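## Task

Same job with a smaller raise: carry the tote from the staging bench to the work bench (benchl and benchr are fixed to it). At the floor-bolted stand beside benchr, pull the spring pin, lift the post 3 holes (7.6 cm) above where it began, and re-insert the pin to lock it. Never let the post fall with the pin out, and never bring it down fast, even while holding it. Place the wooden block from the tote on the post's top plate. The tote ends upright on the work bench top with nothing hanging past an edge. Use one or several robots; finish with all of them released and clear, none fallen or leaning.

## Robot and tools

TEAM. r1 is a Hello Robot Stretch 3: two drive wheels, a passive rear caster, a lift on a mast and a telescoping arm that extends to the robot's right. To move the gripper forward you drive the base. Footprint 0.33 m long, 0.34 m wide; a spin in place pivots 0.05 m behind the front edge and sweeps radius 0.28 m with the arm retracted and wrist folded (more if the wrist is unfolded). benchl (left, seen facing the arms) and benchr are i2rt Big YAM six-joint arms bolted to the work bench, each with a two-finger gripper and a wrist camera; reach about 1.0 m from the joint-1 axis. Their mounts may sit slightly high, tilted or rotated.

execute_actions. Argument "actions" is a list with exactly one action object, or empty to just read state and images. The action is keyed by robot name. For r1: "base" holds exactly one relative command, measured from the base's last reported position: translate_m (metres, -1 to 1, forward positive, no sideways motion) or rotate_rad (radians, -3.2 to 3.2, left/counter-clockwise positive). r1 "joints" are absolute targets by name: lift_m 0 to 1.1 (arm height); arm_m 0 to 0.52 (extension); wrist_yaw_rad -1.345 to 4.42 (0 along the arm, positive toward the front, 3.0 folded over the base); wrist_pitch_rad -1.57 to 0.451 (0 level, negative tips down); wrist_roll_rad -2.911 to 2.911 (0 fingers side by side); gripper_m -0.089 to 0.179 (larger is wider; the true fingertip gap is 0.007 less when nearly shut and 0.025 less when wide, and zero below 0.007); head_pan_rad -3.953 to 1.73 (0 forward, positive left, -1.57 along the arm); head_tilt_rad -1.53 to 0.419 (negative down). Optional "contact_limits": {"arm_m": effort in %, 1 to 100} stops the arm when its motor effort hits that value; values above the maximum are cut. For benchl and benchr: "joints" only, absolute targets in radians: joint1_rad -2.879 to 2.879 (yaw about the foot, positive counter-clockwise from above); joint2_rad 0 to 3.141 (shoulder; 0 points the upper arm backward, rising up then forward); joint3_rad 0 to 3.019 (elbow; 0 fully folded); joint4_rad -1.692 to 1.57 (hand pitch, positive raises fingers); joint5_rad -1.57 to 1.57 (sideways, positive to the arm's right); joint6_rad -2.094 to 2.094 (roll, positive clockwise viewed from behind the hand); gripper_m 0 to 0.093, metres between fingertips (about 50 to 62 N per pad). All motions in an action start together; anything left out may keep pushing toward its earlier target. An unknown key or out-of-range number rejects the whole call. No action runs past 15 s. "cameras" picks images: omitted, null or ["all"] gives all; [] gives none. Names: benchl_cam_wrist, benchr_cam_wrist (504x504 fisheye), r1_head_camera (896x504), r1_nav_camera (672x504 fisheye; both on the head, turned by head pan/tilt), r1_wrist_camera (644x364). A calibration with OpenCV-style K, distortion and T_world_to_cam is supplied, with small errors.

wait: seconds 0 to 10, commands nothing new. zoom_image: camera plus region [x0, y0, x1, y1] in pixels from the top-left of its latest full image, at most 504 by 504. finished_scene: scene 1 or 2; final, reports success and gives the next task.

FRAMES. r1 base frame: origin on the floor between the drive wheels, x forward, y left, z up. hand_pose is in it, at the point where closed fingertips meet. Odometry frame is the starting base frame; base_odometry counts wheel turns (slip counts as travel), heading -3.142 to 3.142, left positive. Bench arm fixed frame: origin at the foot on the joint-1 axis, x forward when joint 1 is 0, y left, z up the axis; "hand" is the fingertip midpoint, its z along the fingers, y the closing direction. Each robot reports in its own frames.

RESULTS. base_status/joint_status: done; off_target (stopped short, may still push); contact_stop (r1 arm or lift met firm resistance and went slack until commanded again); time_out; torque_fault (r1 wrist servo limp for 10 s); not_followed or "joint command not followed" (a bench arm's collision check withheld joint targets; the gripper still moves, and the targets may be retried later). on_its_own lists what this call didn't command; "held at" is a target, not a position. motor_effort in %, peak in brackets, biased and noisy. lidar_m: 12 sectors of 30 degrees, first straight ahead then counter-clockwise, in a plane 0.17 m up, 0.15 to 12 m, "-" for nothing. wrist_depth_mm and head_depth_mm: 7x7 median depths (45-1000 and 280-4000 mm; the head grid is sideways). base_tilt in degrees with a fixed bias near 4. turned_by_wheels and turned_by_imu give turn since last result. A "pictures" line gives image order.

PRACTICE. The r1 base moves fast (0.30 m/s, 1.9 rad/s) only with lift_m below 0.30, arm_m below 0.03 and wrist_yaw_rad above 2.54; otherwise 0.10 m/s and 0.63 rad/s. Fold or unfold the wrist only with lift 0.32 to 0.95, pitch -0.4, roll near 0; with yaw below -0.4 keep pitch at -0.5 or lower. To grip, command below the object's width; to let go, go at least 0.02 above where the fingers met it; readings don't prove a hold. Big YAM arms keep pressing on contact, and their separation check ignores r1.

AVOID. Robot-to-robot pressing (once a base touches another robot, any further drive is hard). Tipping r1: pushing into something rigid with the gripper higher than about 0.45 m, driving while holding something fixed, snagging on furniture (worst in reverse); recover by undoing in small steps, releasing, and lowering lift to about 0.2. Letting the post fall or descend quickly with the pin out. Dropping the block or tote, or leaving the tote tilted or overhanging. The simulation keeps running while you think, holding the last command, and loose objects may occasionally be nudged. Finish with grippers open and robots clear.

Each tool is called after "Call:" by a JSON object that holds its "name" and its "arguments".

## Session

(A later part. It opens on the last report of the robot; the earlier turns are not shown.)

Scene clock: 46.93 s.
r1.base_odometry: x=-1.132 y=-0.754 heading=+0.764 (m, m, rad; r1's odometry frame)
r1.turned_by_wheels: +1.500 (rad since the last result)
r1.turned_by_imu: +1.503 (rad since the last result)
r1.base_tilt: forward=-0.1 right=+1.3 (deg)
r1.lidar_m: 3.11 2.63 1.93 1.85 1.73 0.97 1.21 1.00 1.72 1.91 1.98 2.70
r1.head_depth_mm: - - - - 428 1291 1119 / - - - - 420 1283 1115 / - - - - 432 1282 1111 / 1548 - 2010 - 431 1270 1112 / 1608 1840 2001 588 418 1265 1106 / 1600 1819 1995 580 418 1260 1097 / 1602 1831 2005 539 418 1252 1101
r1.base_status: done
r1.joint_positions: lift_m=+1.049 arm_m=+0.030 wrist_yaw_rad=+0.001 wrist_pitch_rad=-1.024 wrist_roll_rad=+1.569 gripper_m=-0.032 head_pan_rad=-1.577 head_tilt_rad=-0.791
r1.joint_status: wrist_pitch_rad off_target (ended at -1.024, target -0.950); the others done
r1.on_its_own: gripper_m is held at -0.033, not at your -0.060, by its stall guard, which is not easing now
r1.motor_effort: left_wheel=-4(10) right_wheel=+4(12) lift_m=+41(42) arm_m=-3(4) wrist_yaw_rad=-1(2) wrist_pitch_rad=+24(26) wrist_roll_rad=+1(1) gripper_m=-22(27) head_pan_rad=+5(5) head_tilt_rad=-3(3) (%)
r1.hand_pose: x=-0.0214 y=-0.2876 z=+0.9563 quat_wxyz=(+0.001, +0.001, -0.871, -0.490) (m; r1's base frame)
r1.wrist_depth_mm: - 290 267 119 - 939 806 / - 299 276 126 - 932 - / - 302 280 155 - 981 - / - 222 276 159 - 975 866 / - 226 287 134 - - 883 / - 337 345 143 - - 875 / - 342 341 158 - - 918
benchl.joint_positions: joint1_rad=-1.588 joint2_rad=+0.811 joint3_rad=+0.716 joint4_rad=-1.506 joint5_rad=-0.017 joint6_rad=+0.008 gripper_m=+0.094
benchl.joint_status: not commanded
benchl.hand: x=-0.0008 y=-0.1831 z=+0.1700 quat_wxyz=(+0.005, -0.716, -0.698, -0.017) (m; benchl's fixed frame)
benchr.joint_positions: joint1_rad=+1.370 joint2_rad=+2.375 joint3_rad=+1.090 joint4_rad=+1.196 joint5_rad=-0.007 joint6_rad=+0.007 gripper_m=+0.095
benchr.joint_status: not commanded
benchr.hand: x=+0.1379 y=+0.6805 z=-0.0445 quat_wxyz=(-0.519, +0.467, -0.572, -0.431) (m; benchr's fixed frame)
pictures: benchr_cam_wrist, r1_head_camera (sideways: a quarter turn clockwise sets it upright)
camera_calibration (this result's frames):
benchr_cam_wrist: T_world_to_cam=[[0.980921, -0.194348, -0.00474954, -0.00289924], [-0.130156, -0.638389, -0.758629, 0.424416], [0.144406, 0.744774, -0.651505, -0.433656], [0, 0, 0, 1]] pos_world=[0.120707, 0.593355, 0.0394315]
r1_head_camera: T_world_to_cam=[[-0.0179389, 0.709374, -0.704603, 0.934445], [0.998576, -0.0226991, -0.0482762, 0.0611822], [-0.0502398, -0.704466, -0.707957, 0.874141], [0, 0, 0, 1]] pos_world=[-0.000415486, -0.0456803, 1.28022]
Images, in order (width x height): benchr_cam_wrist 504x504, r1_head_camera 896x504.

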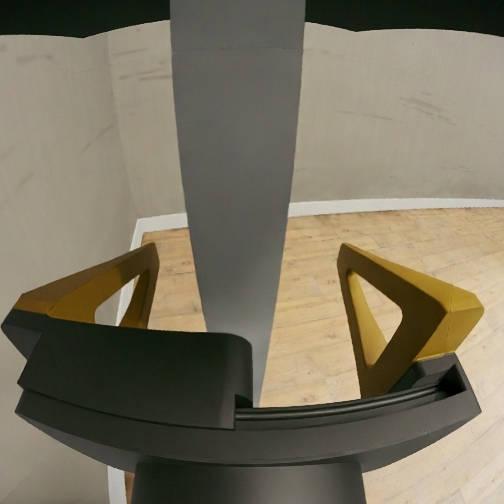

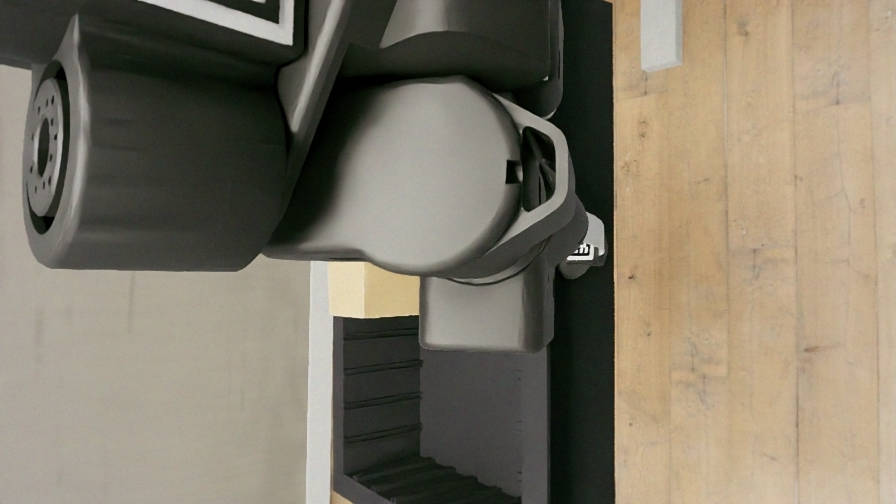

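Call:
{"name": "execute_actions", "arguments": {"actions": [{"r1":{"base":{"translate_m":1},"joints":{"gripper_m":-0.04}},"benchr":{"joints":{"joint1_rad":1.39}}}], "cameras": []}}

Call:
{"name": "execute_actions", "arguments": {"actions": [{"r1":{"base":{"translate_m":1}},"benchr":{"joints":{"gripper_m":0}}}], "cameras": []}}

Call:
{"name": "execute_actions", "arguments": {"actions": [{"r1":{"base":{"translate_m":0.26},"joints":{"gripper_m":-0.045}}}], "cameras": []}}

Call:
{"name": "execute_actions", "arguments": {"actions": [{"r1":{"base":{"rotate_rad":1.615}}}], "cameras": ["r1_nav_camera","benchr_cam_wrist","r1_wrist_camera"]}}

Scene clock: 59.27 s.
r1.base_odometry: x=-0.410 y=-0.062 heading=+0.764 (m, m, rad; r1's odometry frame)
r1.turned_by_wheels: +0.000 (rad since the last result)
r1.turned_by_imu: -0.002 (rad since the last result)
r1.base_tilt: forward=-0.1 right=+1.3 (deg)
r1.lidar_m: 2.13 2.28 1.93 1.85 1.93 1.87 2.22 1.89 1.99 1.91 1.98 2.24
r1.head_depth_mm: - - - - 427 1292 1123 / - - - - 421 1285 1119 / - - - - 431 1278 1112 / 1547 - 2013 - 431 1276 1109 / 1599 1841 2015 590 420 1264 1102 / 1600 1829 1988 583 408 1255 1099 / 1600 1826 1983 541 408 1253 1098
r1.base_status: done
r1.joint_positions: lift_m=+1.049 arm_m=+0.030 wrist_yaw_rad=+0.001 wrist_pitch_rad=-1.024 wrist_roll_rad=+1.569 gripper_m=-0.030 head_pan_rad=-1.577 head_tilt_rad=-0.791
r1.joint_status: gripper_m off_target (ended at -0.030, target -0.040)
r1.on_its_own: gripper_m is held at -0.031, not at your -0.040, by its stall guard, which is not easing now
r1.motor_effort: left_wheel=-4(4) right_wheel=+3(8) lift_m=+41(41) arm_m=-3(4) wrist_yaw_rad=-1(1) wrist_pitch_rad=+24(24) wrist_roll_rad=+0(0) gripper_m=-21(62) head_pan_rad=+4(5) head_tilt_rad=-3(3) (%)
r1.hand_pose: x=-0.0214 y=-0.2876 z=+0.9563 quat_wxyz=(+0.001, +0.001, -0.871, -0.490) (m; r1's base frame)
r1.wrist_depth_mm: - 290 264 118 977 918 819 / - 301 275 127 - 947 - / - 294 279 154 - - - / - 221 274 160 - 982 897 / - 227 286 133 - - 885 / - 338 339 143 - - 891 / - 346 340 180 - - 921
benchl.joint_positions: joint1_rad=-1.588 joint2_rad=+0.811 joint3_rad=+0.716 joint4_rad=-1.506 joint5_rad=-0.017 joint6_rad=+0.008 gripper_m=+0.094
benchl.joint_status: not commanded
benchl.hand: x=-0.0008 y=-0.1831 z=+0.1700 quat_wxyz=(+0.005, -0.716, -0.698, -0.017) (m; benchl's fixed frame)
benchr.joint_positions: joint1_rad=+1.380 joint2_rad=+2.375 joint3_rad=+1.090 joint4_rad=+1.196 joint5_rad=-0.007 joint6_rad=+0.007 gripper_m=+0.095
benchr.joint_status: all done
benchr.hand: x=+0.1306 y=+0.6820 z=-0.0445 quat_wxyz=(-0.517, +0.470, -0.569, -0.433) (m; benchr's fixed frame)
pictures: none
No camera images: the call's "cameras" was empty. Leave "cameras" out to get every camera's image.

Scene clock: 70.87 s.
r1.base_odometry: x=+0.312 y=+0.630 heading=+0.764 (m, m, rad; r1's odometry frame)
r1.turned_by_wheels: +0.000 (rad since the last result)
r1.turned_by_imu: -0.002 (rad since the last result)
r1.base_tilt: forward=+0.0 right=+1.3 (deg)
r1.lidar_m: 1.19 1.41 1.94 1.86 1.92 2.63 2.86 2.71 1.98 1.90 1.97 1.15
r1.head_depth_mm: - - - - 427 1284 1118 / - - - - 420 1277 1117 / - - - - 431 1273 1108 / 1541 - 1992 - 430 1269 1110 / 1592 1832 2001 591 418 1264 1104 / 1584 1835 1998 583 408 1262 1100 / 1578 1820 1974 539 408 1253 1097
r1.base_status: done
r1.joint_positions: lift_m=+1.049 arm_m=+0.030 wrist_yaw_rad=+0.001 wrist_pitch_rad=-1.024 wrist_roll_rad=+1.569 gripper_m=-0.030 head_pan_rad=-1.577 head_tilt_rad=-0.791
r1.joint_status: not commanded
r1.on_its_own: gripper_m is held at -0.031, not at your -0.040, by its stall guard, which is not easing now
r1.motor_effort: left_wheel=-4(5) right_wheel=+3(8) lift_m=+42(41) arm_m=-4(3) wrist_yaw_rad=-2(2) wrist_pitch_rad=+24(24) wrist_roll_rad=+1(1) gripper_m=-22(21) head_pan_rad=+5(4) head_tilt_rad=-3(3) (%)
r1.hand_pose: x=-0.0214 y=-0.2876 z=+0.9563 quat_wxyz=(+0.001, +0.001, -0.871, -0.490) (m; r1's base frame)
r1.wrist_depth_mm: - 291 264 118 966 911 811 / - 300 275 127 - 940 - / - 297 278 156 - 969 - / - 221 272 160 - 992 888 / - 229 288 133 - - 882 / - 337 340 144 - - 923 / - 345 341 179 - - 923
benchl.joint_positions: joint1_rad=-1.588 joint2_rad=+0.811 joint3_rad=+0.716 joint4_rad=-1.506 joint5_rad=-0.017 joint6_rad=+0.008 gripper_m=+0.094
benchl.joint_status: not commanded
benchl.hand: x=-0.0008 y=-0.1831 z=+0.1700 quat_wxyz=(+0.005, -0.716, -0.698, -0.017) (m; benchl's fixed frame)
benchr.joint_positions: joint1_rad=+1.377 joint2_rad=+2.375 joint3_rad=+1.090 joint4_rad=+1.195 joint5_rad=-0.015 joint6_rad=+0.009 gripper_m=+0.031
benchr.joint_status: gripper_m off_target (ended at +0.031, target +0.000)
benchr.hand: x=+0.1319 y=+0.6817 z=-0.0446 quat_wxyz=(-0.515, +0.470, -0.569, -0.435) (m; benchr's fixed frame)
pictures: none
No camera images: the call's "cameras" was empty. Leave "cameras" out to get every camera's image.

Scene clock: 75.23 s.
r1.base_odometry: x=+0.500 y=+0.810 heading=+0.764 (m, m, rad; r1's odometry frame)
r1.turned_by_wheels: +0.000 (rad since the last result)
r1.turned_by_imu: -0.001 (rad since the last result)
r1.base_tilt: forward=+0.0 right=+1.3 (deg)
r1.lidar_m: 1.28 1.26 1.22 1.86 1.93 2.63 3.10 2.72 1.98 1.90 1.82 0.90
r1.head_depth_mm: - - - - 427 1287 1122 / - - - - 421 1278 1119 / - - - - 432 1277 1118 / 1544 - 2002 - 432 1265 1110 / 1593 1836 1989 588 420 1262 1103 / 1589 1829 1989 580 418 1260 1104 / 1587 1806 1986 539 419 1256 1096
r1.base_status: done
r1.joint_positions: lift_m=+1.049 arm_m=+0.030 wrist_yaw_rad=+0.001 wrist_pitch_rad=-1.025 wrist_roll_rad=+1.569 gripper_m=-0.032 head_pan_rad=-1.577 head_tilt_rad=-0.791
r1.joint_status: gripper_m off_target (ended at -0.032, target -0.045)
r1.on_its_own: gripper_m is held at -0.033, not at your -0.045, by its stall guard, which is not easing now
r1.motor_effort: left_wheel=-3(5) right_wheel=+3(8) lift_m=+42(41) arm_m=-4(3) wrist_yaw_rad=-1(2) wrist_pitch_rad=+24(24) wrist_roll_rad=+1(0) gripper_m=-22(83) head_pan_rad=+4(4) head_tilt_rad=-3(3) (%)
r1.hand_pose: x=-0.0214 y=-0.2875 z=+0.9562 quat_wxyz=(+0.001, +0.001, -0.871, -0.491) (m; r1's base frame)
r1.wrist_depth_mm: - 291 262 118 - 918 811 / - 299 274 124 - 955 - / - 297 281 155 - 962 - / - 221 275 159 - - 891 / - 227 289 133 - 980 896 / - 340 348 143 - - 913 / - 341 338 158 - - 939
benchl.joint_positions: joint1_rad=-1.588 joint2_rad=+0.811 joint3_rad=+0.716 joint4_rad=-1.506 joint5_rad=-0.017 joint6_rad=+0.008 gripper_m=+0.094
benchl.joint_status: not commanded
benchl.hand: x=-0.0008 y=-0.1831 z=+0.1700 quat_wxyz=(+0.005, -0.716, -0.698, -0.017) (m; benchl's fixed frame)
benchr.joint_positions: joint1_rad=+1.377 joint2_rad=+2.375 joint3_rad=+1.090 joint4_rad=+1.195 joint5_rad=-0.015 joint6_rad=+0.009 gripper_m=+0.031
benchr.joint_status: not commanded
benchr.hand: x=+0.1319 y=+0.6817 z=-0.0446 quat_wxyz=(-0.515, +0.470, -0.569, -0.435) (m; benchr's fixed frame)
pictures: none
No camera images: the call's "cameras" was empty. Leave "cameras" out to get every camera's image.

Scene clock: 78.77 s.
r1.base_odometry: x=+0.500 y=+0.810 heading=+2.379 (m, m, rad; r1's odometry frame)
r1.turned_by_wheels: +1.615 (rad since the last result)
r1.turned_by_imu: +1.618 (rad since the last result)
r1.base_tilt: forward=-0.1 right=+1.3 (deg)
r1.lidar_m: 1.87 1.96 2.78 3.11 2.58 1.94 1.90 1.73 0.90 1.28 1.22 1.90
r1.head_depth_mm: - - - - 424 1288 1122 / - - - - 419 1263 1114 / - - - - 431 1282 1116 / 1029 - 969 - 431 1268 1111 / 1072 1201 986 592 420 1265 1105 / 1074 1203 979 581 409 1259 1104 / 1079 1186 970 539 409 1253 1093
r1.base_status: done
r1.joint_positions: lift_m=+1.049 arm_m=+0.030 wrist_yaw_rad=+0.000 wrist_pitch_rad=-1.025 wrist_roll_rad=+1.569 gripper_m=-0.032 head_pan_rad=-1.577 head_tilt_rad=-0.791
r1.joint_status: not commanded
r1.on_its_own: gripper_m is held at -0.033, not at your -0.045, by its stall guard, which is not easing now
r1.motor_effort: left_wheel=-4(8) right_wheel=+4(9) lift_m=+42(42) arm_m=-3(4) wrist_yaw_rad=+0(1) wrist_pitch_rad=+24(24) wrist_roll_rad=+0(0) gripper_m=-22(22) head_pan_rad=+4(5) head_tilt_rad=-3(3) (%)
r1.hand_pose: x=-0.0215 y=-0.2875 z=+0.9562 quat_wxyz=(+0.001, +0.000, -0.871, -0.491) (m; r1's base frame)
r1.wrist_depth_mm: 482 292 265 118 988 939 813 / 582 301 276 122 - 938 - / 574 290 280 153 - 997 - / 222 221 276 159 - - 873 / 866 228 285 133 - - 912 / 899 337 346 142 - - 917 / 900 346 341 181 - - 926
benchl.joint_positions: joint1_rad=-1.588 joint2_rad=+0.811 joint3_rad=+0.716 joint4_rad=-1.506 joint5_rad=-0.017 joint6_rad=+0.008 gripper_m=+0.094
benchl.joint_status: not commanded
benchl.hand: x=-0.0008 y=-0.1831 z=+0.1700 quat_wxyz=(+0.005, -0.716, -0.698, -0.017) (m; benchl's fixed frame)
benchr.joint_positions: joint1_rad=+1.377 joint2_rad=+2.375 joint3_rad=+1.090 joint4_rad=+1.195 joint5_rad=-0.015 joint6_rad=+0.009 gripper_m=+0.031
benchr.joint_status: not commanded
benchr.hand: x=+0.1319 y=+0.6817 z=-0.0446 quat_wxyz=(-0.515, +0.470, -0.569, -0.435) (m; benchr's fixed frame)
pictures: benchr_cam_wrist, r1_nav_camera (sideways: a quarter turn counterclockwise sets it upright), r1_wrist_camera
camera_calibration (this result's frames):
benchr_cam_wrist: T_world_to_cam=[[0.983565, -0.180375, -0.0081004, -0.00684431], [-0.123665, -0.640287, -0.758116, 0.424695], [0.131559, 0.746658, -0.652069, -0.433389], [0, 0, 0, 1]] pos_world=[0.116268, 0.594285, 0.0393129]
r1_nav_camera: T_world_to_cam=[[-0.050744, -0.725493, 0.686356, -0.843812], [-0.998415, 0.053598, -0.017161, 0.0775075], [-0.0243372, -0.686139, -0.727063, 0.903115], [0, 0, 0, 1]] pos_world=[0.0565455, 0.00332814, 1.23711]
r1_wrist_camera: T_world_to_cam=[[-0.0432793, 0.862608, -0.504019, 0.726089], [0.979941, 0.134885, 0.146705, -0.0500269], [0.194533, -0.487559, -0.851142, 0.843829], [0, 0, 0, 1]] pos_world=[-0.0837046, -0.208165, 1.09152]
Images, in order (width x height): benchr_cam_wrist 504x504, r1_nav_camera 672x504, r1_wrist_camera 644x364.

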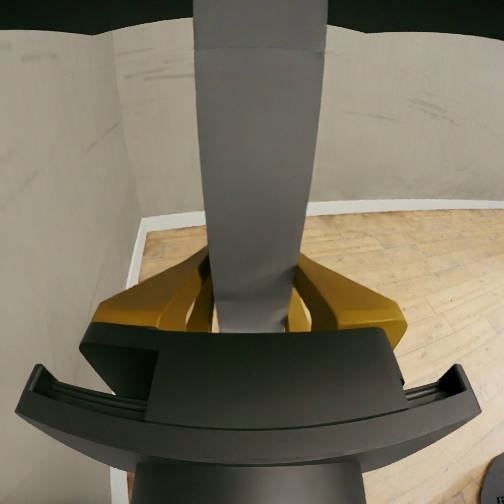

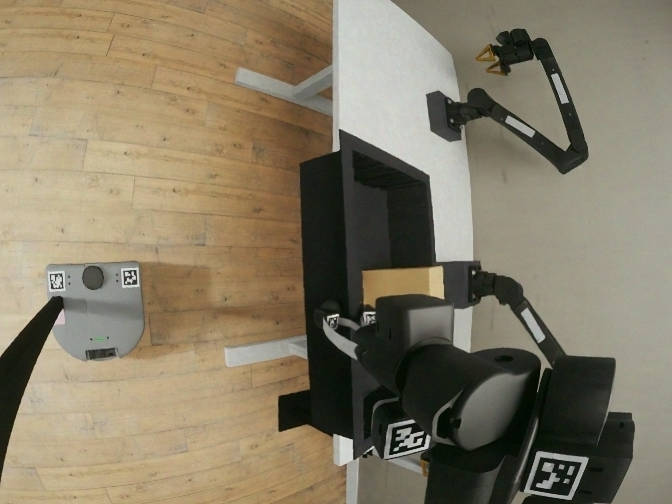

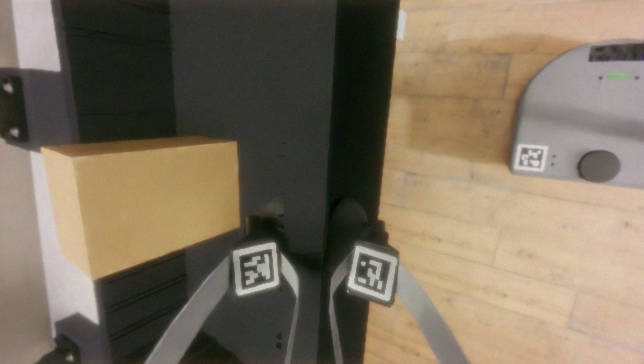

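Call:
{"name": "execute_actions", "arguments": {"actions": [{"r1":{"base":{"translate_m":0.1},"joints":{"arm_m":0.31,"lift_m":0.98}}}], "cameras": []}}

Call:
{"name": "execute_actions", "arguments": {"actions": [{"r1":{"joints":{"arm_m":0.33,"lift_m":0.885,"wrist_pitch_rad":-1.12}}}], "cameras": ["r1_nav_camera","r1_head_camera"]}}

Scene clock: 82.63 s.
r1.base_odometry: x=+0.427 y=+0.879 heading=+2.379 (m, m, rad; r1's odometry frame)
r1.turned_by_wheels: +0.000 (rad since the last result)
r1.turned_by_imu: +0.000 (rad since the last result)
r1.base_tilt: forward=-0.1 right=+1.4 (deg)
r1.lidar_m: 1.76 1.85 2.64 3.07 2.71 2.05 2.00 1.18 0.95 1.28 1.15 1.81
r1.head_depth_mm: 807 - 954 808 1431 1276 1123 / 1014 1210 757 779 1428 1280 1115 / - - 834 754 1466 1277 1115 / 1037 - 642 750 1493 1273 1109 / 1079 1209 818 742 1477 1264 1106 / 1078 1198 812 738 1463 1257 1099 / 1057 1184 935 772 1467 1251 1092
r1.base_status: done
r1.joint_positions: lift_m=+0.980 arm_m=+0.310 wrist_yaw_rad=+0.000 wrist_pitch_rad=-1.026 wrist_roll_rad=+1.569 gripper_m=-0.030 head_pan_rad=-1.577 head_tilt_rad=-0.791
r1.joint_status: all done
r1.on_its_own: gripper_m is held at -0.030, not at your -0.045, by its stall guard, which is not easing now
r1.motor_effort: left_wheel=-3(5) right_wheel=+3(8) lift_m=+19(38) arm_m=+3(4) wrist_yaw_rad=-1(0) wrist_pitch_rad=+24(24) wrist_roll_rad=+0(0) gripper_m=-22(21) head_pan_rad=+4(4) head_tilt_rad=-3(3) (%)
r1.hand_pose: x=-0.0215 y=-0.5666 z=+0.8873 quat_wxyz=(+0.001, +0.000, -0.871, -0.491) (m; r1's base frame)
r1.wrist_depth_mm: 367 290 264 118 269 817 776 / 386 304 277 144 277 850 767 / 598 294 281 155 289 873 811 / 424 221 273 160 297 912 824 / 652 228 287 134 311 940 826 / 689 342 341 147 330 981 843 / 708 348 342 180 341 994 887
benchl.joint_positions: joint1_rad=-1.588 joint2_rad=+0.811 joint3_rad=+0.716 joint4_rad=-1.506 joint5_rad=-0.017 joint6_rad=+0.008 gripper_m=+0.094
benchl.joint_status: not commanded
benchl.hand: x=-0.0008 y=-0.1831 z=+0.1700 quat_wxyz=(+0.005, -0.716, -0.698, -0.017) (m; benchl's fixed frame)
benchr.joint_positions: joint1_rad=+1.377 joint2_rad=+2.375 joint3_rad=+1.090 joint4_rad=+1.195 joint5_rad=-0.015 joint6_rad=+0.009 gripper_m=+0.031
benchr.joint_status: not commanded
benchr.hand: x=+0.1319 y=+0.6817 z=-0.0446 quat_wxyz=(-0.515, +0.470, -0.569, -0.435) (m; benchr's fixed frame)
pictures: none
No camera images: the call's "cameras" was empty. Leave "cameras" out to get every camera's image.

Scene clock: 84.33 s.
r1.base_odometry: x=+0.427 y=+0.879 heading=+2.379 (m, m, rad; r1's odometry frame)
r1.turned_by_wheels: +0.000 (rad since the last result)
r1.turned_by_imu: +0.000 (rad since the last result)
r1.base_tilt: forward=+0.0 right=+1.3 (deg)
r1.lidar_m: 1.76 1.86 2.63 3.09 2.71 2.04 2.00 1.18 0.95 1.28 1.15 1.81
r1.head_depth_mm: 1007 1214 1062 - - 1252 1103 / 1031 1196 - 738 1427 1276 1118 / 1065 898 - 737 1458 1283 1116 / 1072 1201 - 732 1489 1277 1111 / 1073 1210 886 735 1489 1260 1103 / 1071 1197 877 731 1478 1260 1102 / 1059 1185 974 736 1458 1253 1091
r1.base_status: not commanded
r1.joint_positions: lift_m=+0.886 arm_m=+0.330 wrist_yaw_rad=+0.000 wrist_pitch_rad=-1.142 wrist_roll_rad=+1.572 gripper_m=-0.030 head_pan_rad=-1.577 head_tilt_rad=-0.791
r1.joint_status: all done
r1.on_its_own: gripper_m is held at -0.030, not at your -0.045, by its stall guard, which is not easing now
r1.motor_effort: left_wheel=-3(6) right_wheel=+3(6) lift_m=+15(24) arm_m=+3(5) wrist_yaw_rad=+0(0) wrist_pitch_rad=+7(24) wrist_roll_rad=+0(1) gripper_m=-19(21) head_pan_rad=+4(5) head_tilt_rad=-3(3) (%)
r1.hand_pose: x=-0.0216 y=-0.5590 z=+0.7811 quat_wxyz=(+0.000, -0.001, -0.841, -0.541) (m; r1's base frame)
r1.wrist_depth_mm: 250 259 224 115 189 778 703 / 258 270 233 119 195 778 737 / 254 275 240 122 202 823 762 / 183 226 249 128 214 832 776 / 186 231 267 129 885 871 760 / 195 307 273 135 951 892 790 / 280 328 275 215 934 911 824
benchl.joint_positions: joint1_rad=-1.588 joint2_rad=+0.811 joint3_rad=+0.716 joint4_rad=-1.506 joint5_rad=-0.017 joint6_rad=+0.008 gripper_m=+0.094
benchl.joint_status: not commanded
benchl.hand: x=-0.0008 y=-0.1831 z=+0.1700 quat_wxyz=(+0.005, -0.716, -0.698, -0.017) (m; benchl's fixed frame)
benchr.joint_positions: joint1_rad=+1.377 joint2_rad=+2.375 joint3_rad=+1.090 joint4_rad=+1.195 joint5_rad=-0.015 joint6_rad=+0.009 gripper_m=+0.031
benchr.joint_status: not commanded
benchr.hand: x=+0.1319 y=+0.6817 z=-0.0446 quat_wxyz=(-0.515, +0.470, -0.569, -0.435) (m; benchr's fixed frame)
pictures: r1_head_camera (sideways: a quarter turn clockwise sets it upright), r1_nav_camera (sideways: a quarter turn counterclockwise sets it upright)
camera_calibration (this result's frames):
r1_head_camera: T_world_to_cam=[[-0.0179508, 0.70938, -0.704597, 0.934437], [0.998576, -0.0226819, -0.0482763, 0.0611824], [-0.0502279, -0.704461, -0.707963, 0.874149], [0, 0, 0, 1]] pos_world=[-0.000414717, -0.0456803, 1.28022]
r1_nav_camera: T_world_to_cam=[[-0.0507351, -0.7255, 0.68635, -0.843804], [-0.998416, 0.0535859, -0.0171606, 0.077507], [-0.0243287, -0.686133, -0.727069, 0.903122], [0, 0, 0, 1]] pos_world=[0.0565455, 0.0033293, 1.23711]
Images, in order (width x height): r1_head_camera 896x504, r1_nav_camera 672x504.

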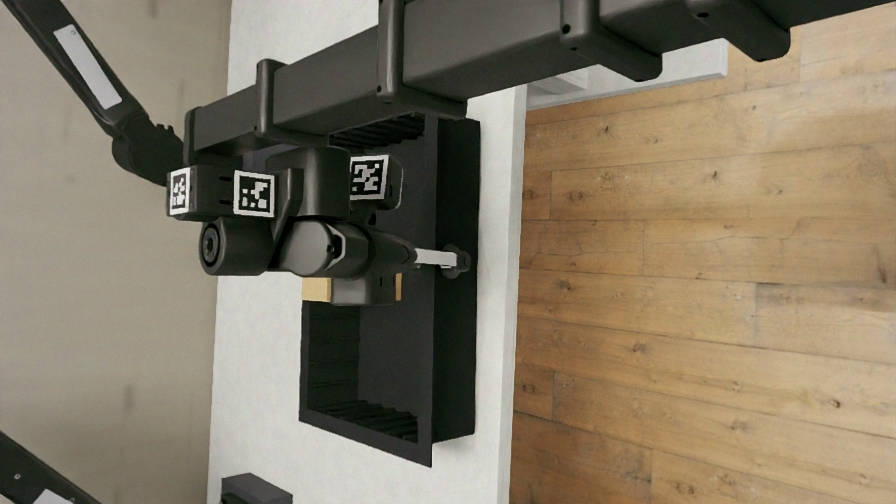

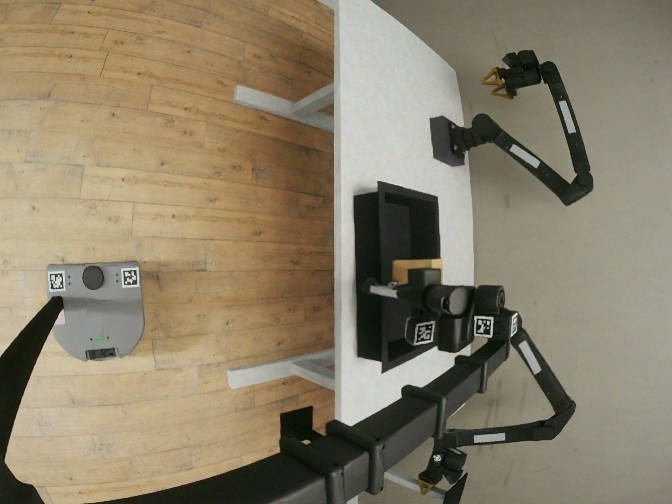

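Call:
{"name": "execute_actions", "arguments": {"actions": [{"r1":{"joints":{"gripper_m":0.06}}}], "cameras": []}}

Call:
{"name": "execute_actions", "arguments": {"actions": [{"r1":{"joints":{"lift_m":0.97}}}], "cameras": []}}

Call:
{"name": "execute_actions", "arguments": {"actions": [{"r1":{"base":{"translate_m":-0.2},"joints":{"arm_m":0.0}}}], "cameras": []}}

Call:
{"name": "execute_actions", "arguments": {"actions": [{"r1":{"base":{"translate_m":-0.8},"joints":{"wrist_pitch_rad":-1.5}}}], "cameras": []}}

Call:
{"name": "execute_actions", "arguments": {"actions": [{"r1":{"base":{"translate_m":-0.41},"joints":{"wrist_pitch_rad":0,"wrist_roll_rad":0,"lift_m":0.356,"gripper_m":0.08}}}], "cameras": []}}

Call:
{"name": "execute_actions", "arguments": {"actions": [{"r1":{"base":{"rotate_rad":1.57}}}], "cameras": []}}

Call:
{"name": "execute_actions", "arguments": {"actions": [{"r1":{"base":{"translate_m":-0.7}}}], "cameras": ["r1_wrist_camera","r1_head_camera"]}}

Scene clock: 89.60 s.
r1.base_odometry: x=+0.427 y=+0.879 heading=+2.379 (m, m, rad; r1's odometry frame)
r1.turned_by_wheels: +0.000 (rad since the last result)
r1.turned_by_imu: +0.000 (rad since the last result)
r1.base_tilt: forward=-0.1 right=+1.3 (deg)
r1.lidar_m: 1.77 1.86 2.64 3.09 2.71 2.05 2.00 1.18 0.95 1.28 1.15 1.81
r1.head_depth_mm: 1008 1205 1061 - - 1258 1105 / 1025 1195 - 737 1436 1280 1118 / 1069 897 - 738 1459 1281 1117 / 1070 1206 - 729 1482 1267 1110 / 1075 1203 889 734 1478 1260 1099 / 1077 1196 883 733 1472 1257 1097 / 1062 1185 973 755 1457 1257 1093
r1.base_status: not commanded
r1.joint_positions: lift_m=+0.886 arm_m=+0.330 wrist_yaw_rad=+0.000 wrist_pitch_rad=-1.128 wrist_roll_rad=+1.572 gripper_m=+0.060 head_pan_rad=-1.577 head_tilt_rad=-0.791
r1.joint_status: all done
r1.motor_effort: left_wheel=-3(3) right_wheel=+4(3) lift_m=+16(15) arm_m=+3(3) wrist_yaw_rad=+0(0) wrist_pitch_rad=+3(7) wrist_roll_rad=+0(0) gripper_m=+1(80) head_pan_rad=+4(4) head_tilt_rad=-3(3) (%)
r1.hand_pose: x=-0.0216 y=-0.5623 z=+0.7822 quat_wxyz=(+0.000, -0.001, -0.845, -0.535) (m; r1's base frame)
r1.wrist_depth_mm: 247 265 231 118 188 753 710 / 252 276 240 123 196 778 726 / 250 280 249 127 202 815 746 / 181 219 257 131 208 825 775 / 182 223 253 142 924 879 763 / 188 314 270 141 943 862 790 / 275 318 289 147 978 885 805
benchl.joint_positions: joint1_rad=-1.588 joint2_rad=+0.811 joint3_rad=+0.716 joint4_rad=-1.506 joint5_rad=-0.017 joint6_rad=+0.008 gripper_m=+0.094
benchl.joint_status: not commanded
benchl.hand: x=-0.0008 y=-0.1831 z=+0.1700 quat_wxyz=(+0.005, -0.716, -0.698, -0.017) (m; benchl's fixed frame)
benchr.joint_positions: joint1_rad=+1.377 joint2_rad=+2.375 joint3_rad=+1.090 joint4_rad=+1.195 joint5_rad=-0.015 joint6_rad=+0.009 gripper_m=+0.031
benchr.joint_status: not commanded
benchr.hand: x=+0.1319 y=+0.6817 z=-0.0446 quat_wxyz=(-0.515, +0.470, -0.569, -0.435) (m; benchr's fixed frame)
pictures: none
No camera images: the call's "cameras" was empty. Leave "cameras" out to get every camera's image.

Scene clock: 91.20 s.
r1.base_odometry: x=+0.427 y=+0.879 heading=+2.379 (m, m, rad; r1's odometry frame)
r1.turned_by_wheels: +0.000 (rad since the last result)
r1.turned_by_imu: +0.000 (rad since the last result)
r1.base_tilt: forward=-0.1 right=+1.3 (deg)
r1.lidar_m: 1.76 1.86 2.62 3.08 2.70 2.05 2.00 1.18 0.94 1.28 1.16 1.81
r1.head_depth_mm: 813 - - 810 1438 1281 1122 / 1027 1195 978 758 1431 1279 1120 / 1014 - 900 735 1457 1275 1115 / 1051 - 888 734 1487 1274 1113 / 1071 1204 887 733 1479 1265 1110 / 1072 1200 883 732 1467 1260 1107 / 1053 1193 971 752 1454 1253 1096
r1.base_status: not commanded
r1.joint_positions: lift_m=+0.969 arm_m=+0.330 wrist_yaw_rad=+0.000 wrist_pitch_rad=-1.128 wrist_roll_rad=+1.572 gripper_m=+0.060 head_pan_rad=-1.577 head_tilt_rad=-0.791
r1.joint_status: all done
r1.motor_effort: left_wheel=-3(3) right_wheel=+3(4) lift_m=+37(37) arm_m=+3(3) wrist_yaw_rad=+0(0) wrist_pitch_rad=+2(3) wrist_roll_rad=-1(1) gripper_m=+0(1) head_pan_rad=+4(5) head_tilt_rad=-3(3) (%)
r1.hand_pose: x=-0.0216 y=-0.5625 z=+0.8662 quat_wxyz=(+0.000, -0.001, -0.845, -0.535) (m; r1's base frame)
r1.wrist_depth_mm: 373 306 328 292 254 862 782 / 385 309 337 298 264 846 800 / 476 309 341 311 275 885 825 / 511 250 311 319 288 899 846 / 526 260 348 330 - 900 841 / 555 348 387 344 - 946 877 / 588 388 380 357 - 949 875
benchl.joint_positions: joint1_rad=-1.588 joint2_rad=+0.811 joint3_rad=+0.716 joint4_rad=-1.506 joint5_rad=-0.017 joint6_rad=+0.008 gripper_m=+0.094
benchl.joint_status: not commanded
benchl.hand: x=-0.0008 y=-0.1831 z=+0.1700 quat_wxyz=(+0.005, -0.716, -0.698, -0.017) (m; benchl's fixed frame)
benchr.joint_positions: joint1_rad=+1.377 joint2_rad=+2.375 joint3_rad=+1.090 joint4_rad=+1.195 joint5_rad=-0.015 joint6_rad=+0.009 gripper_m=+0.031
benchr.joint_status: not commanded
benchr.hand: x=+0.1319 y=+0.6817 z=-0.0446 quat_wxyz=(-0.515, +0.470, -0.569, -0.435) (m; benchr's fixed frame)
pictures: none
No camera images: the call's "cameras" was empty. Leave "cameras" out to get every camera's image.

Scene clock: 94.83 s.
r1.base_odometry: x=+0.572 y=+0.741 heading=+2.378 (m, m, rad; r1's odometry frame)
r1.turned_by_wheels: +0.000 (rad since the last result)
r1.turned_by_imu: +0.000 (rad since the last result)
r1.base_tilt: forward=-0.1 right=+1.3 (deg)
r1.lidar_m: 1.96 2.06 2.93 3.09 2.44 1.84 1.80 1.73 0.87 1.27 1.33 1.29
r1.head_depth_mm: 784 896 1024 - - - 1106 / 1062 1198 1050 - - - 1099 / 1008 1189 1008 - - - 1092 / 1024 1164 970 816 - - 1099 / 1066 966 907 729 1443 1216 1107 / 1073 1193 865 729 1473 1260 1097 / 1074 1184 871 729 1460 1257 1093
r1.base_status: done
r1.joint_positions: lift_m=+0.969 arm_m=+0.001 wrist_yaw_rad=+0.000 wrist_pitch_rad=-1.127 wrist_roll_rad=+1.572 gripper_m=+0.060 head_pan_rad=-1.577 head_tilt_rad=-0.791
r1.joint_status: all done
joint sent to its limit — the command would take r1.arm_m past its lower limit, so that joint was sent only as far as its limit.
r1.motor_effort: left_wheel=-3(8) right_wheel=+3(5) lift_m=+37(37) arm_m=-3(4) wrist_yaw_rad=+0(0) wrist_pitch_rad=+2(2) wrist_roll_rad=+0(0) gripper_m=+2(2) head_pan_rad=+4(5) head_tilt_rad=-3(3) (%)
r1.hand_pose: x=-0.0216 y=-0.2344 z=+0.8662 quat_wxyz=(+0.000, -0.001, -0.845, -0.534) (m; r1's base frame)
r1.wrist_depth_mm: 440 385 - - 912 840 761 / 467 399 - - 963 - - / 478 418 - - 968 - - / 376 426 - - - 939 822 / 509 425 - - - 927 861 / 463 434 - - - 975 849 / 553 467 - - - 981 902
benchl.joint_positions: joint1_rad=-1.588 joint2_rad=+0.811 joint3_rad=+0.716 joint4_rad=-1.506 joint5_rad=-0.017 joint6_rad=+0.008 gripper_m=+0.094
benchl.joint_status: not commanded
benchl.hand: x=-0.0008 y=-0.1831 z=+0.1700 quat_wxyz=(+0.005, -0.716, -0.698, -0.017) (m; benchl's fixed frame)
benchr.joint_positions: joint1_rad=+1.377 joint2_rad=+2.375 joint3_rad=+1.090 joint4_rad=+1.195 joint5_rad=-0.015 joint6_rad=+0.009 gripper_m=+0.031
benchr.joint_status: not commanded
benchr.hand: x=+0.1319 y=+0.6817 z=-0.0446 quat_wxyz=(-0.515, +0.470, -0.569, -0.435) (m; benchr's fixed frame)
pictures: none
No camera images: the call's "cameras" was empty. Leave "cameras" out to get every camera's image.

Scene clock: 103.80 s.
r1.base_odometry: x=+1.150 y=+0.188 heading=+2.378 (m, m, rad; r1's odometry frame)
r1.turned_by_wheels: +0.000 (rad since the last result)
r1.turned_by_imu: +0.000 (rad since the last result)
r1.base_tilt: forward=+0.0 right=+1.3 (deg)
r1.lidar_m: 2.76 2.91 3.44 3.29 1.36 1.02 0.99 1.05 1.26 0.84 0.97 1.84
r1.head_depth_mm: 1025 1171 1325 - - - 1080 / 1023 1170 1346 - - - 1099 / 1032 1177 1383 - - - 1090 / 1032 1180 1378 1574 - - - / 1035 1161 1391 1629 1441 1325 1080 / 1035 1118 995 1587 1435 1258 1103 / 1038 1142 1401 1640 1459 1250 1092
r1.base_status: done
r1.joint_positions: lift_m=+0.969 arm_m=+0.001 wrist_yaw_rad=+0.000 wrist_pitch_rad=-1.492 wrist_roll_rad=+1.572 gripper_m=+0.060 head_pan_rad=-1.577 head_tilt_rad=-0.791
r1.joint_status: all done
r1.motor_effort: left_wheel=-3(8) right_wheel=+3(4) lift_m=+37(37) arm_m=-3(3) wrist_yaw_rad=+0(0) wrist_pitch_rad=-3(1) wrist_roll_rad=-1(0) gripper_m=+0(1) head_pan_rad=+4(5) head_tilt_rad=-3(3) (%)
r1.hand_pose: x=-0.0215 y=-0.1423 z=+0.8507 quat_wxyz=(+0.000, -0.001, -0.734, -0.679) (m; r1's base frame)
r1.wrist_depth_mm: 984 999 955 940 929 947 935 / - - 987 974 - 987 950 / - - - - - 988 950 / - - - - - - - / - - - - - - - / - - - - - - - / 955 - - - - - -
benchl.joint_positions: joint1_rad=-1.588 joint2_rad=+0.811 joint3_rad=+0.716 joint4_rad=-1.506 joint5_rad=-0.017 joint6_rad=+0.008 gripper_m=+0.094
benchl.joint_status: not commanded
benchl.hand: x=-0.0008 y=-0.1831 z=+0.1700 quat_wxyz=(+0.005, -0.716, -0.698, -0.017) (m; benchl's fixed frame)
benchr.joint_positions: joint1_rad=+1.377 joint2_rad=+2.375 joint3_rad=+1.090 joint4_rad=+1.195 joint5_rad=-0.015 joint6_rad=+0.009 gripper_m=+0.031
benchr.joint_status: not commanded
benchr.hand: x=+0.1319 y=+0.6817 z=-0.0446 quat_wxyz=(-0.515, +0.470, -0.569, -0.435) (m; benchr's fixed frame)
pictures: none
No camera images: the call's "cameras" was empty. Leave "cameras" out to get every camera's image.

Scene clock: 110.20 s.
r1.base_odometry: x=+1.446 y=-0.096 heading=+2.378 (m, m, rad; r1's odometry frame)
r1.turned_by_wheels: +0.000 (rad since the last result)
r1.turned_by_imu: +0.000 (rad since the last result)
r1.base_tilt: forward=+0.0 right=+1.3 (deg)
r1.lidar_m: 3.17 3.35 3.20 1.95 0.80 0.60 0.58 0.62 0.87 1.22 1.01 1.23
r1.head_depth_mm: 1009 1159 1344 1529 1451 1288 1121 / 1009 1159 1355 1633 1500 1281 1120 / 1013 1165 1358 1627 1493 1276 1117 / 1013 1168 1354 1656 1485 1269 1135 / 1015 1167 1363 1634 1490 1267 1107 / 1021 1166 1370 1634 1469 1261 1103 / 1022 1176 1372 1624 1457 1250 1100
r1.base_status: done
r1.joint_positions: lift_m=+0.357 arm_m=+0.001 wrist_yaw_rad=+0.000 wrist_pitch_rad=-0.023 wrist_roll_rad=+0.005 gripper_m=+0.080 head_pan_rad=-1.577 head_tilt_rad=-0.791
r1.joint_status: all done
r1.motor_effort: left_wheel=-3(8) right_wheel=+3(4) lift_m=+14(38) arm_m=-3(4) wrist_yaw_rad=+0(0) wrist_pitch_rad=+7(7) wrist_roll_rad=-1(2) gripper_m=+0(74) head_pan_rad=+4(4) head_tilt_rad=-3(3) (%)
r1.hand_pose: x=-0.0215 y=-0.4020 z=+0.4652 quat_wxyz=(+0.706, +0.008, -0.708, -0.009) (m; r1's base frame)
r1.wrist_depth_mm: 929 943 929 911 921 892 737 / 984 957 967 950 942 933 713 / - 1000 982 996 972 956 713 / - - - - - 987 717 / - - - - - - 696 / 904 990 943 1000 954 958 687 / 706 752 757 777 794 785 676
benchl.joint_positions: joint1_rad=-1.588 joint2_rad=+0.811 joint3_rad=+0.716 joint4_rad=-1.506 joint5_rad=-0.017 joint6_rad=+0.008 gripper_m=+0.094
benchl.joint_status: not commanded
benchl.hand: x=-0.0008 y=-0.1831 z=+0.1700 quat_wxyz=(+0.005, -0.716, -0.698, -0.017) (m; benchl's fixed frame)
benchr.joint_positions: joint1_rad=+1.377 joint2_rad=+2.375 joint3_rad=+1.090 joint4_rad=+1.195 joint5_rad=-0.015 joint6_rad=+0.009 gripper_m=+0.031
benchr.joint_status: not commanded
benchr.hand: x=+0.1319 y=+0.6817 z=-0.0446 quat_wxyz=(-0.515, +0.470, -0.569, -0.435) (m; benchr's fixed frame)
pictures: none
No camera images: the call's "cameras" was empty. Leave "cameras" out to get every camera's image.

Scene clock: 113.63 s.
r1.base_odometry: x=+1.446 y=-0.096 heading=-2.335 (m, m, rad; r1's odometry frame)
r1.turned_by_wheels: +1.570 (rad since the last result)
r1.turned_by_imu: +1.573 (rad since the last result)
r1.base_tilt: forward=-0.1 right=+1.3 (deg)
r1.lidar_m: 1.87 0.79 0.60 0.58 0.62 0.88 1.22 1.00 1.23 3.18 3.36 3.18
r1.head_depth_mm: 2580 1446 2279 1825 1506 1284 1125 / 2590 2923 2300 1823 1511 1282 1119 / 2648 2931 2270 1816 1488 1278 1117 / 2653 2920 2252 1796 1487 1265 1133 / 2694 2896 2227 1774 1480 1259 1106 / 2701 2859 2219 1782 1470 1262 1102 / 2718 2920 2160 1750 1464 1251 1094
r1.base_status: done
r1.joint_positions: lift_m=+0.357 arm_m=+0.001 wrist_yaw_rad=+0.000 wrist_pitch_rad=-0.023 wrist_roll_rad=+0.005 gripper_m=+0.080 head_pan_rad=-1.577 head_tilt_rad=-0.791
r1.joint_status: not commanded
r1.motor_effort: left_wheel=-3(8) right_wheel=+4(8) lift_m=+14(14) arm_m=-4(3) wrist_yaw_rad=+0(0) wrist_pitch_rad=+8(7) wrist_roll_rad=-1(2) gripper_m=+0(0) head_pan_rad=+4(5) head_tilt_rad=-3(3) (%)
r1.hand_pose: x=-0.0215 y=-0.4020 z=+0.4652 quat_wxyz=(+0.706, +0.008, -0.708, -0.009) (m; r1's base frame)
r1.wrist_depth_mm: - - - - - 944 662 / - - - - - - - / - - - - - - - / - - - - - - - / - - - - - - - / 944 950 929 994 947 - - / 736 757 772 779 782 800 794
benchl.joint_positions: joint1_rad=-1.588 joint2_rad=+0.811 joint3_rad=+0.716 joint4_rad=-1.506 joint5_rad=-0.017 joint6_rad=+0.008 gripper_m=+0.094
benchl.joint_status: not commanded
benchl.hand: x=-0.0008 y=-0.1831 z=+0.1700 quat_wxyz=(+0.005, -0.716, -0.698, -0.017) (m; benchl's fixed frame)
benchr.joint_positions: joint1_rad=+1.377 joint2_rad=+2.375 joint3_rad=+1.090 joint4_rad=+1.195 joint5_rad=-0.015 joint6_rad=+0.009 gripper_m=+0.031
benchr.joint_status: not commanded
benchr.hand: x=+0.1319 y=+0.6817 z=-0.0446 quat_wxyz=(-0.515, +0.470, -0.569, -0.435) (m; benchr's fixed frame)
pictures: none
No camera images: the call's "cameras" was empty. Leave "cameras" out to get every camera's image.

Scene clock: 121.70 s.
r1.base_odometry: x=+1.931 y=+0.409 heading=-2.335 (m, m, rad; r1's odometry frame)
r1.turned_by_wheels: +0.000 (rad since the last result)
r1.turned_by_imu: +0.001 (rad since the last result)
r1.base_tilt: forward=-0.1 right=+1.3 (deg)
r1.lidar_m: 2.01 0.84 0.64 0.62 0.66 0.53 0.51 0.54 0.58 0.57 3.29 4.22
r1.head_depth_mm: 1390 1358 1021 1427 1399 1252 1121 / 1009 814 691 1718 1486 1285 1114 / 2495 1360 934 1145 1386 1234 1117 / 2562 1209 1038 1798 1475 1264 1129 / 2561 1206 1027 1767 1476 1273 1105 / 2679 2891 1107 1769 1476 1260 1100 / 2656 2869 2212 1741 1465 1253 1090
r1.base_status: done
r1.joint_positions: lift_m=+0.357 arm_m=+0.001 wrist_yaw_rad=+0.000 wrist_pitch_rad=-0.023 wrist_roll_rad=+0.005 gripper_m=+0.080 head_pan_rad=-1.577 head_tilt_rad=-0.791
r1.joint_status: not commanded
r1.motor_effort: left_wheel=-3(8) right_wheel=+4(4) lift_m=+14(14) arm_m=-3(3) wrist_yaw_rad=+0(0) wrist_pitch_rad=+7(7) wrist_roll_rad=-2(1) gripper_m=+0(2) head_pan_rad=+4(4) head_tilt_rad=-3(3) (%)
r1.hand_pose: x=-0.0215 y=-0.4020 z=+0.4652 quat_wxyz=(+0.706, +0.008, -0.708, -0.009) (m; r1's base frame)
r1.wrist_depth_mm: - - 827 682 613 584 574 / - - - - 637 936 642 / - - - - 641 903 628 / - - - - 688 907 636 / - - - - 334 951 620 / 949 970 927 982 741 898 614 / 746 755 769 769 701 745 616
benchl.joint_positions: joint1_rad=-1.588 joint2_rad=+0.811 joint3_rad=+0.716 joint4_rad=-1.506 joint5_rad=-0.017 joint6_rad=+0.008 gripper_m=+0.094
benchl.joint_status: not commanded
benchl.hand: x=-0.0008 y=-0.1831 z=+0.1700 quat_wxyz=(+0.005, -0.716, -0.698, -0.017) (m; benchl's fixed frame)
benchr.joint_positions: joint1_rad=+1.377 joint2_rad=+2.375 joint3_rad=+1.090 joint4_rad=+1.195 joint5_rad=-0.015 joint6_rad=+0.009 gripper_m=+0.031
benchr.joint_status: not commanded
benchr.hand: x=+0.1319 y=+0.6817 z=-0.0446 quat_wxyz=(-0.515, +0.470, -0.569, -0.435) (m; benchr's fixed frame)
pictures: r1_head_camera (sideways: a quarter turn clockwise sets it upright), r1_wrist_camera
camera_calibration (this result's frames):
r1_head_camera: T_world_to_cam=[[-0.0179615, 0.70938, -0.704597, 0.934437], [0.998577, -0.0226669, -0.0482763, 0.0611824], [-0.0502173, -0.704462, -0.707963, 0.874148], [0, 0, 0, 1]] pos_world=[-0.000414031, -0.0456804, 1.28022]
r1_wrist_camera: T_world_to_cam=[[-0.999155, 0.0157223, 0.0379727, -0.0358103], [-0.0335988, 0.21963, -0.975005, 0.571572], [-0.0236692, -0.975457, -0.218916, -0.124845], [0, 0, 0, 1]] pos_world=[-0.0195309, -0.246752, 0.531314]
Images, in order (width x height): r1_head_camera 896x504, r1_wrist_camera 644x364.

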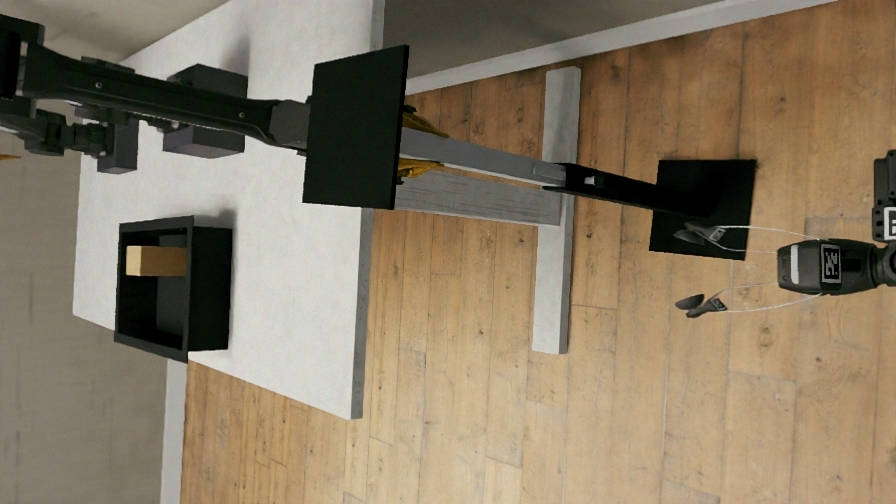

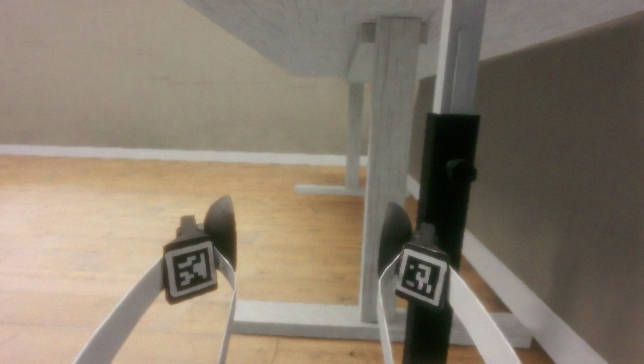

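Call:
{"name": "execute_actions", "arguments": {"actions": [{"r1":{"base":{"translate_m":-0.148},"joints":{"lift_m":0.369}}}], "cameras": []}}

Call:
{"name": "execute_actions", "arguments": {"actions": [{"r1":{"joints":{"arm_m":0.11}},"benchr":{"joints":{"joint2_rad":2.31}}}], "cameras": ["r1_wrist_camera","r1_head_camera"]}}

Scene clock: 124.80 s.
r1.base_odometry: x=+2.033 y=+0.516 heading=-2.336 (m, m, rad; r1's odometry frame)
r1.turned_by_wheels: +0.000 (rad since the last result)
r1.turned_by_imu: +0.000 (rad since the last result)
r1.base_tilt: forward=+0.0 right=+1.3 (deg)
r1.lidar_m: 2.03 0.85 0.65 0.63 0.49 0.37 0.37 0.39 0.55 0.55 3.31 4.39
r1.head_depth_mm: 1133 1093 988 1034 1000 969 948 / 1750 1376 1016 1531 1400 1253 1118 / 726 1128 967 1796 1480 1281 1128 / 1906 1277 680 778 1419 1235 1123 / 2518 1206 701 1723 1479 1263 1105 / 2586 1200 1018 1772 1460 1260 1102 / 2663 2875 1012 1753 1460 1254 1097
r1.base_status: done
r1.joint_positions: lift_m=+0.368 arm_m=+0.001 wrist_yaw_rad=+0.000 wrist_pitch_rad=-0.023 wrist_roll_rad=+0.005 gripper_m=+0.080 head_pan_rad=-1.577 head_tilt_rad=-0.791
r1.joint_status: all done
r1.motor_effort: left_wheel=-3(8) right_wheel=+3(5) lift_m=+37(38) arm_m=-3(3) wrist_yaw_rad=+0(0) wrist_pitch_rad=+7(7) wrist_roll_rad=-1(1) gripper_m=+0(0) head_pan_rad=+5(4) head_tilt_rad=-3(3) (%)
r1.hand_pose: x=-0.0215 y=-0.4020 z=+0.4771 quat_wxyz=(+0.706, +0.008, -0.708, -0.008) (m; r1's base frame)
r1.wrist_depth_mm: - - 675 507 623 602 451 / - - - 643 - 703 453 / - - - 653 - 689 443 / - - - 335 - 671 441 / - - - 367 - 664 440 / 988 959 956 732 987 666 438 / 751 767 775 710 737 619 436
benchl.joint_positions: joint1_rad=-1.588 joint2_rad=+0.811 joint3_rad=+0.716 joint4_rad=-1.506 joint5_rad=-0.017 joint6_rad=+0.008 gripper_m=+0.094
benchl.joint_status: not commanded
benchl.hand: x=-0.0008 y=-0.1831 z=+0.1700 quat_wxyz=(+0.005, -0.716, -0.698, -0.017) (m; benchl's fixed frame)
benchr.joint_positions: joint1_rad=+1.377 joint2_rad=+2.375 joint3_rad=+1.090 joint4_rad=+1.195 joint5_rad=-0.015 joint6_rad=+0.009 gripper_m=+0.031
benchr.joint_status: not commanded
benchr.hand: x=+0.1319 y=+0.6817 z=-0.0446 quat_wxyz=(-0.515, +0.470, -0.569, -0.435) (m; benchr's fixed frame)
pictures: none
No camera images: the call's "cameras" was empty. Leave "cameras" out to get every camera's image.

Scene clock: 126.83 s.
r1.base_odometry: x=+2.033 y=+0.516 heading=-2.336 (m, m, rad; r1's odometry frame)
r1.turned_by_wheels: +0.000 (rad since the last result)
r1.turned_by_imu: +0.000 (rad since the last result)
r1.base_tilt: forward=-0.1 right=+1.3 (deg)
r1.lidar_m: 2.03 0.85 0.65 0.63 0.49 0.37 0.37 0.39 0.55 0.55 3.30 4.37
r1.head_depth_mm: 1135 1094 987 1031 1005 968 941 / 1743 1377 1016 1524 1401 1253 1120 / 726 1124 965 1800 1491 1285 1130 / 1920 1279 681 776 1417 1298 1066 / 2499 1205 699 1721 1470 1249 1106 / 2625 1196 1016 1779 1474 1253 1097 / 2666 2870 1010 1761 1465 1250 1095
r1.base_status: not commanded
r1.joint_positions: lift_m=+0.368 arm_m=+0.110 wrist_yaw_rad=+0.000 wrist_pitch_rad=-0.023 wrist_roll_rad=+0.005 gripper_m=+0.080 head_pan_rad=-1.577 head_tilt_rad=-0.791
r1.joint_status: all done
r1.motor_effort: left_wheel=-3(3) right_wheel=+3(3) lift_m=+37(37) arm_m=+3(4) wrist_yaw_rad=+0(0) wrist_pitch_rad=+7(7) wrist_roll_rad=-1(2) gripper_m=+0(0) head_pan_rad=+5(5) head_tilt_rad=-3(3) (%)
r1.hand_pose: x=-0.0215 y=-0.5103 z=+0.4772 quat_wxyz=(+0.706, +0.008, -0.708, -0.008) (m; r1's base frame)
r1.wrist_depth_mm: - - 681 204 632 600 460 / - - - 218 - 712 455 / - - - 227 - 694 452 / - - - 211 - 689 447 / - - - 222 - 687 451 / 973 994 929 244 954 674 440 / 758 720 694 270 807 625 442
benchl.joint_positions: joint1_rad=-1.588 joint2_rad=+0.811 joint3_rad=+0.716 joint4_rad=-1.506 joint5_rad=-0.017 joint6_rad=+0.008 gripper_m=+0.094
benchl.joint_status: not commanded
benchl.hand: x=-0.0008 y=-0.1831 z=+0.1700 quat_wxyz=(+0.005, -0.716, -0.698, -0.017) (m; benchl's fixed frame)
benchr.joint_positions: joint1_rad=+1.377 joint2_rad=+2.367 joint3_rad=+1.090 joint4_rad=+1.180 joint5_rad=-0.015 joint6_rad=+0.012 gripper_m=+0.031
benchr.joint_status: all done
benchr.hand: x=+0.1321 y=+0.6828 z=-0.0427 quat_wxyz=(-0.513, +0.471, -0.572, -0.434) (m; benchr's fixed frame)
pictures: r1_head_camera (sideways: a quarter turn clockwise sets it upright), r1_wrist_camera
camera_calibration (this result's frames):
r1_head_camera: T_world_to_cam=[[-0.0179614, 0.70938, -0.704597, 0.934437], [0.998577, -0.0226671, -0.0482763, 0.0611824], [-0.0502174, -0.704462, -0.707963, 0.874148], [0, 0, 0, 1]] pos_world=[-0.000414036, -0.0456804, 1.28022]
r1_wrist_camera: T_world_to_cam=[[-0.999149, 0.0157359, 0.0381378, -0.0346318], [-0.0337681, 0.219172, -0.975102, 0.606773], [-0.0237028, -0.975559, -0.218454, -0.22813], [0, 0, 0, 1]] pos_world=[-0.0195201, -0.354997, 0.54315]
Images, in order (width x height): r1_head_camera 896x504, r1_wrist_camera 644x364.

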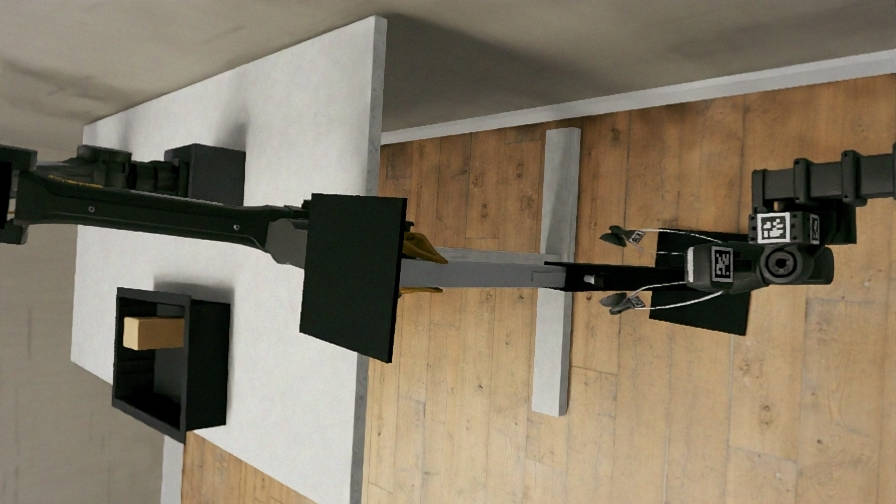

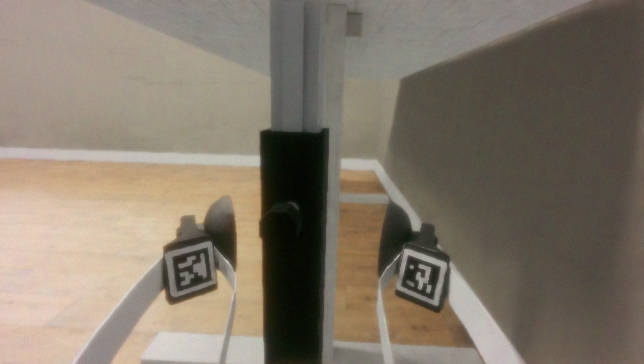

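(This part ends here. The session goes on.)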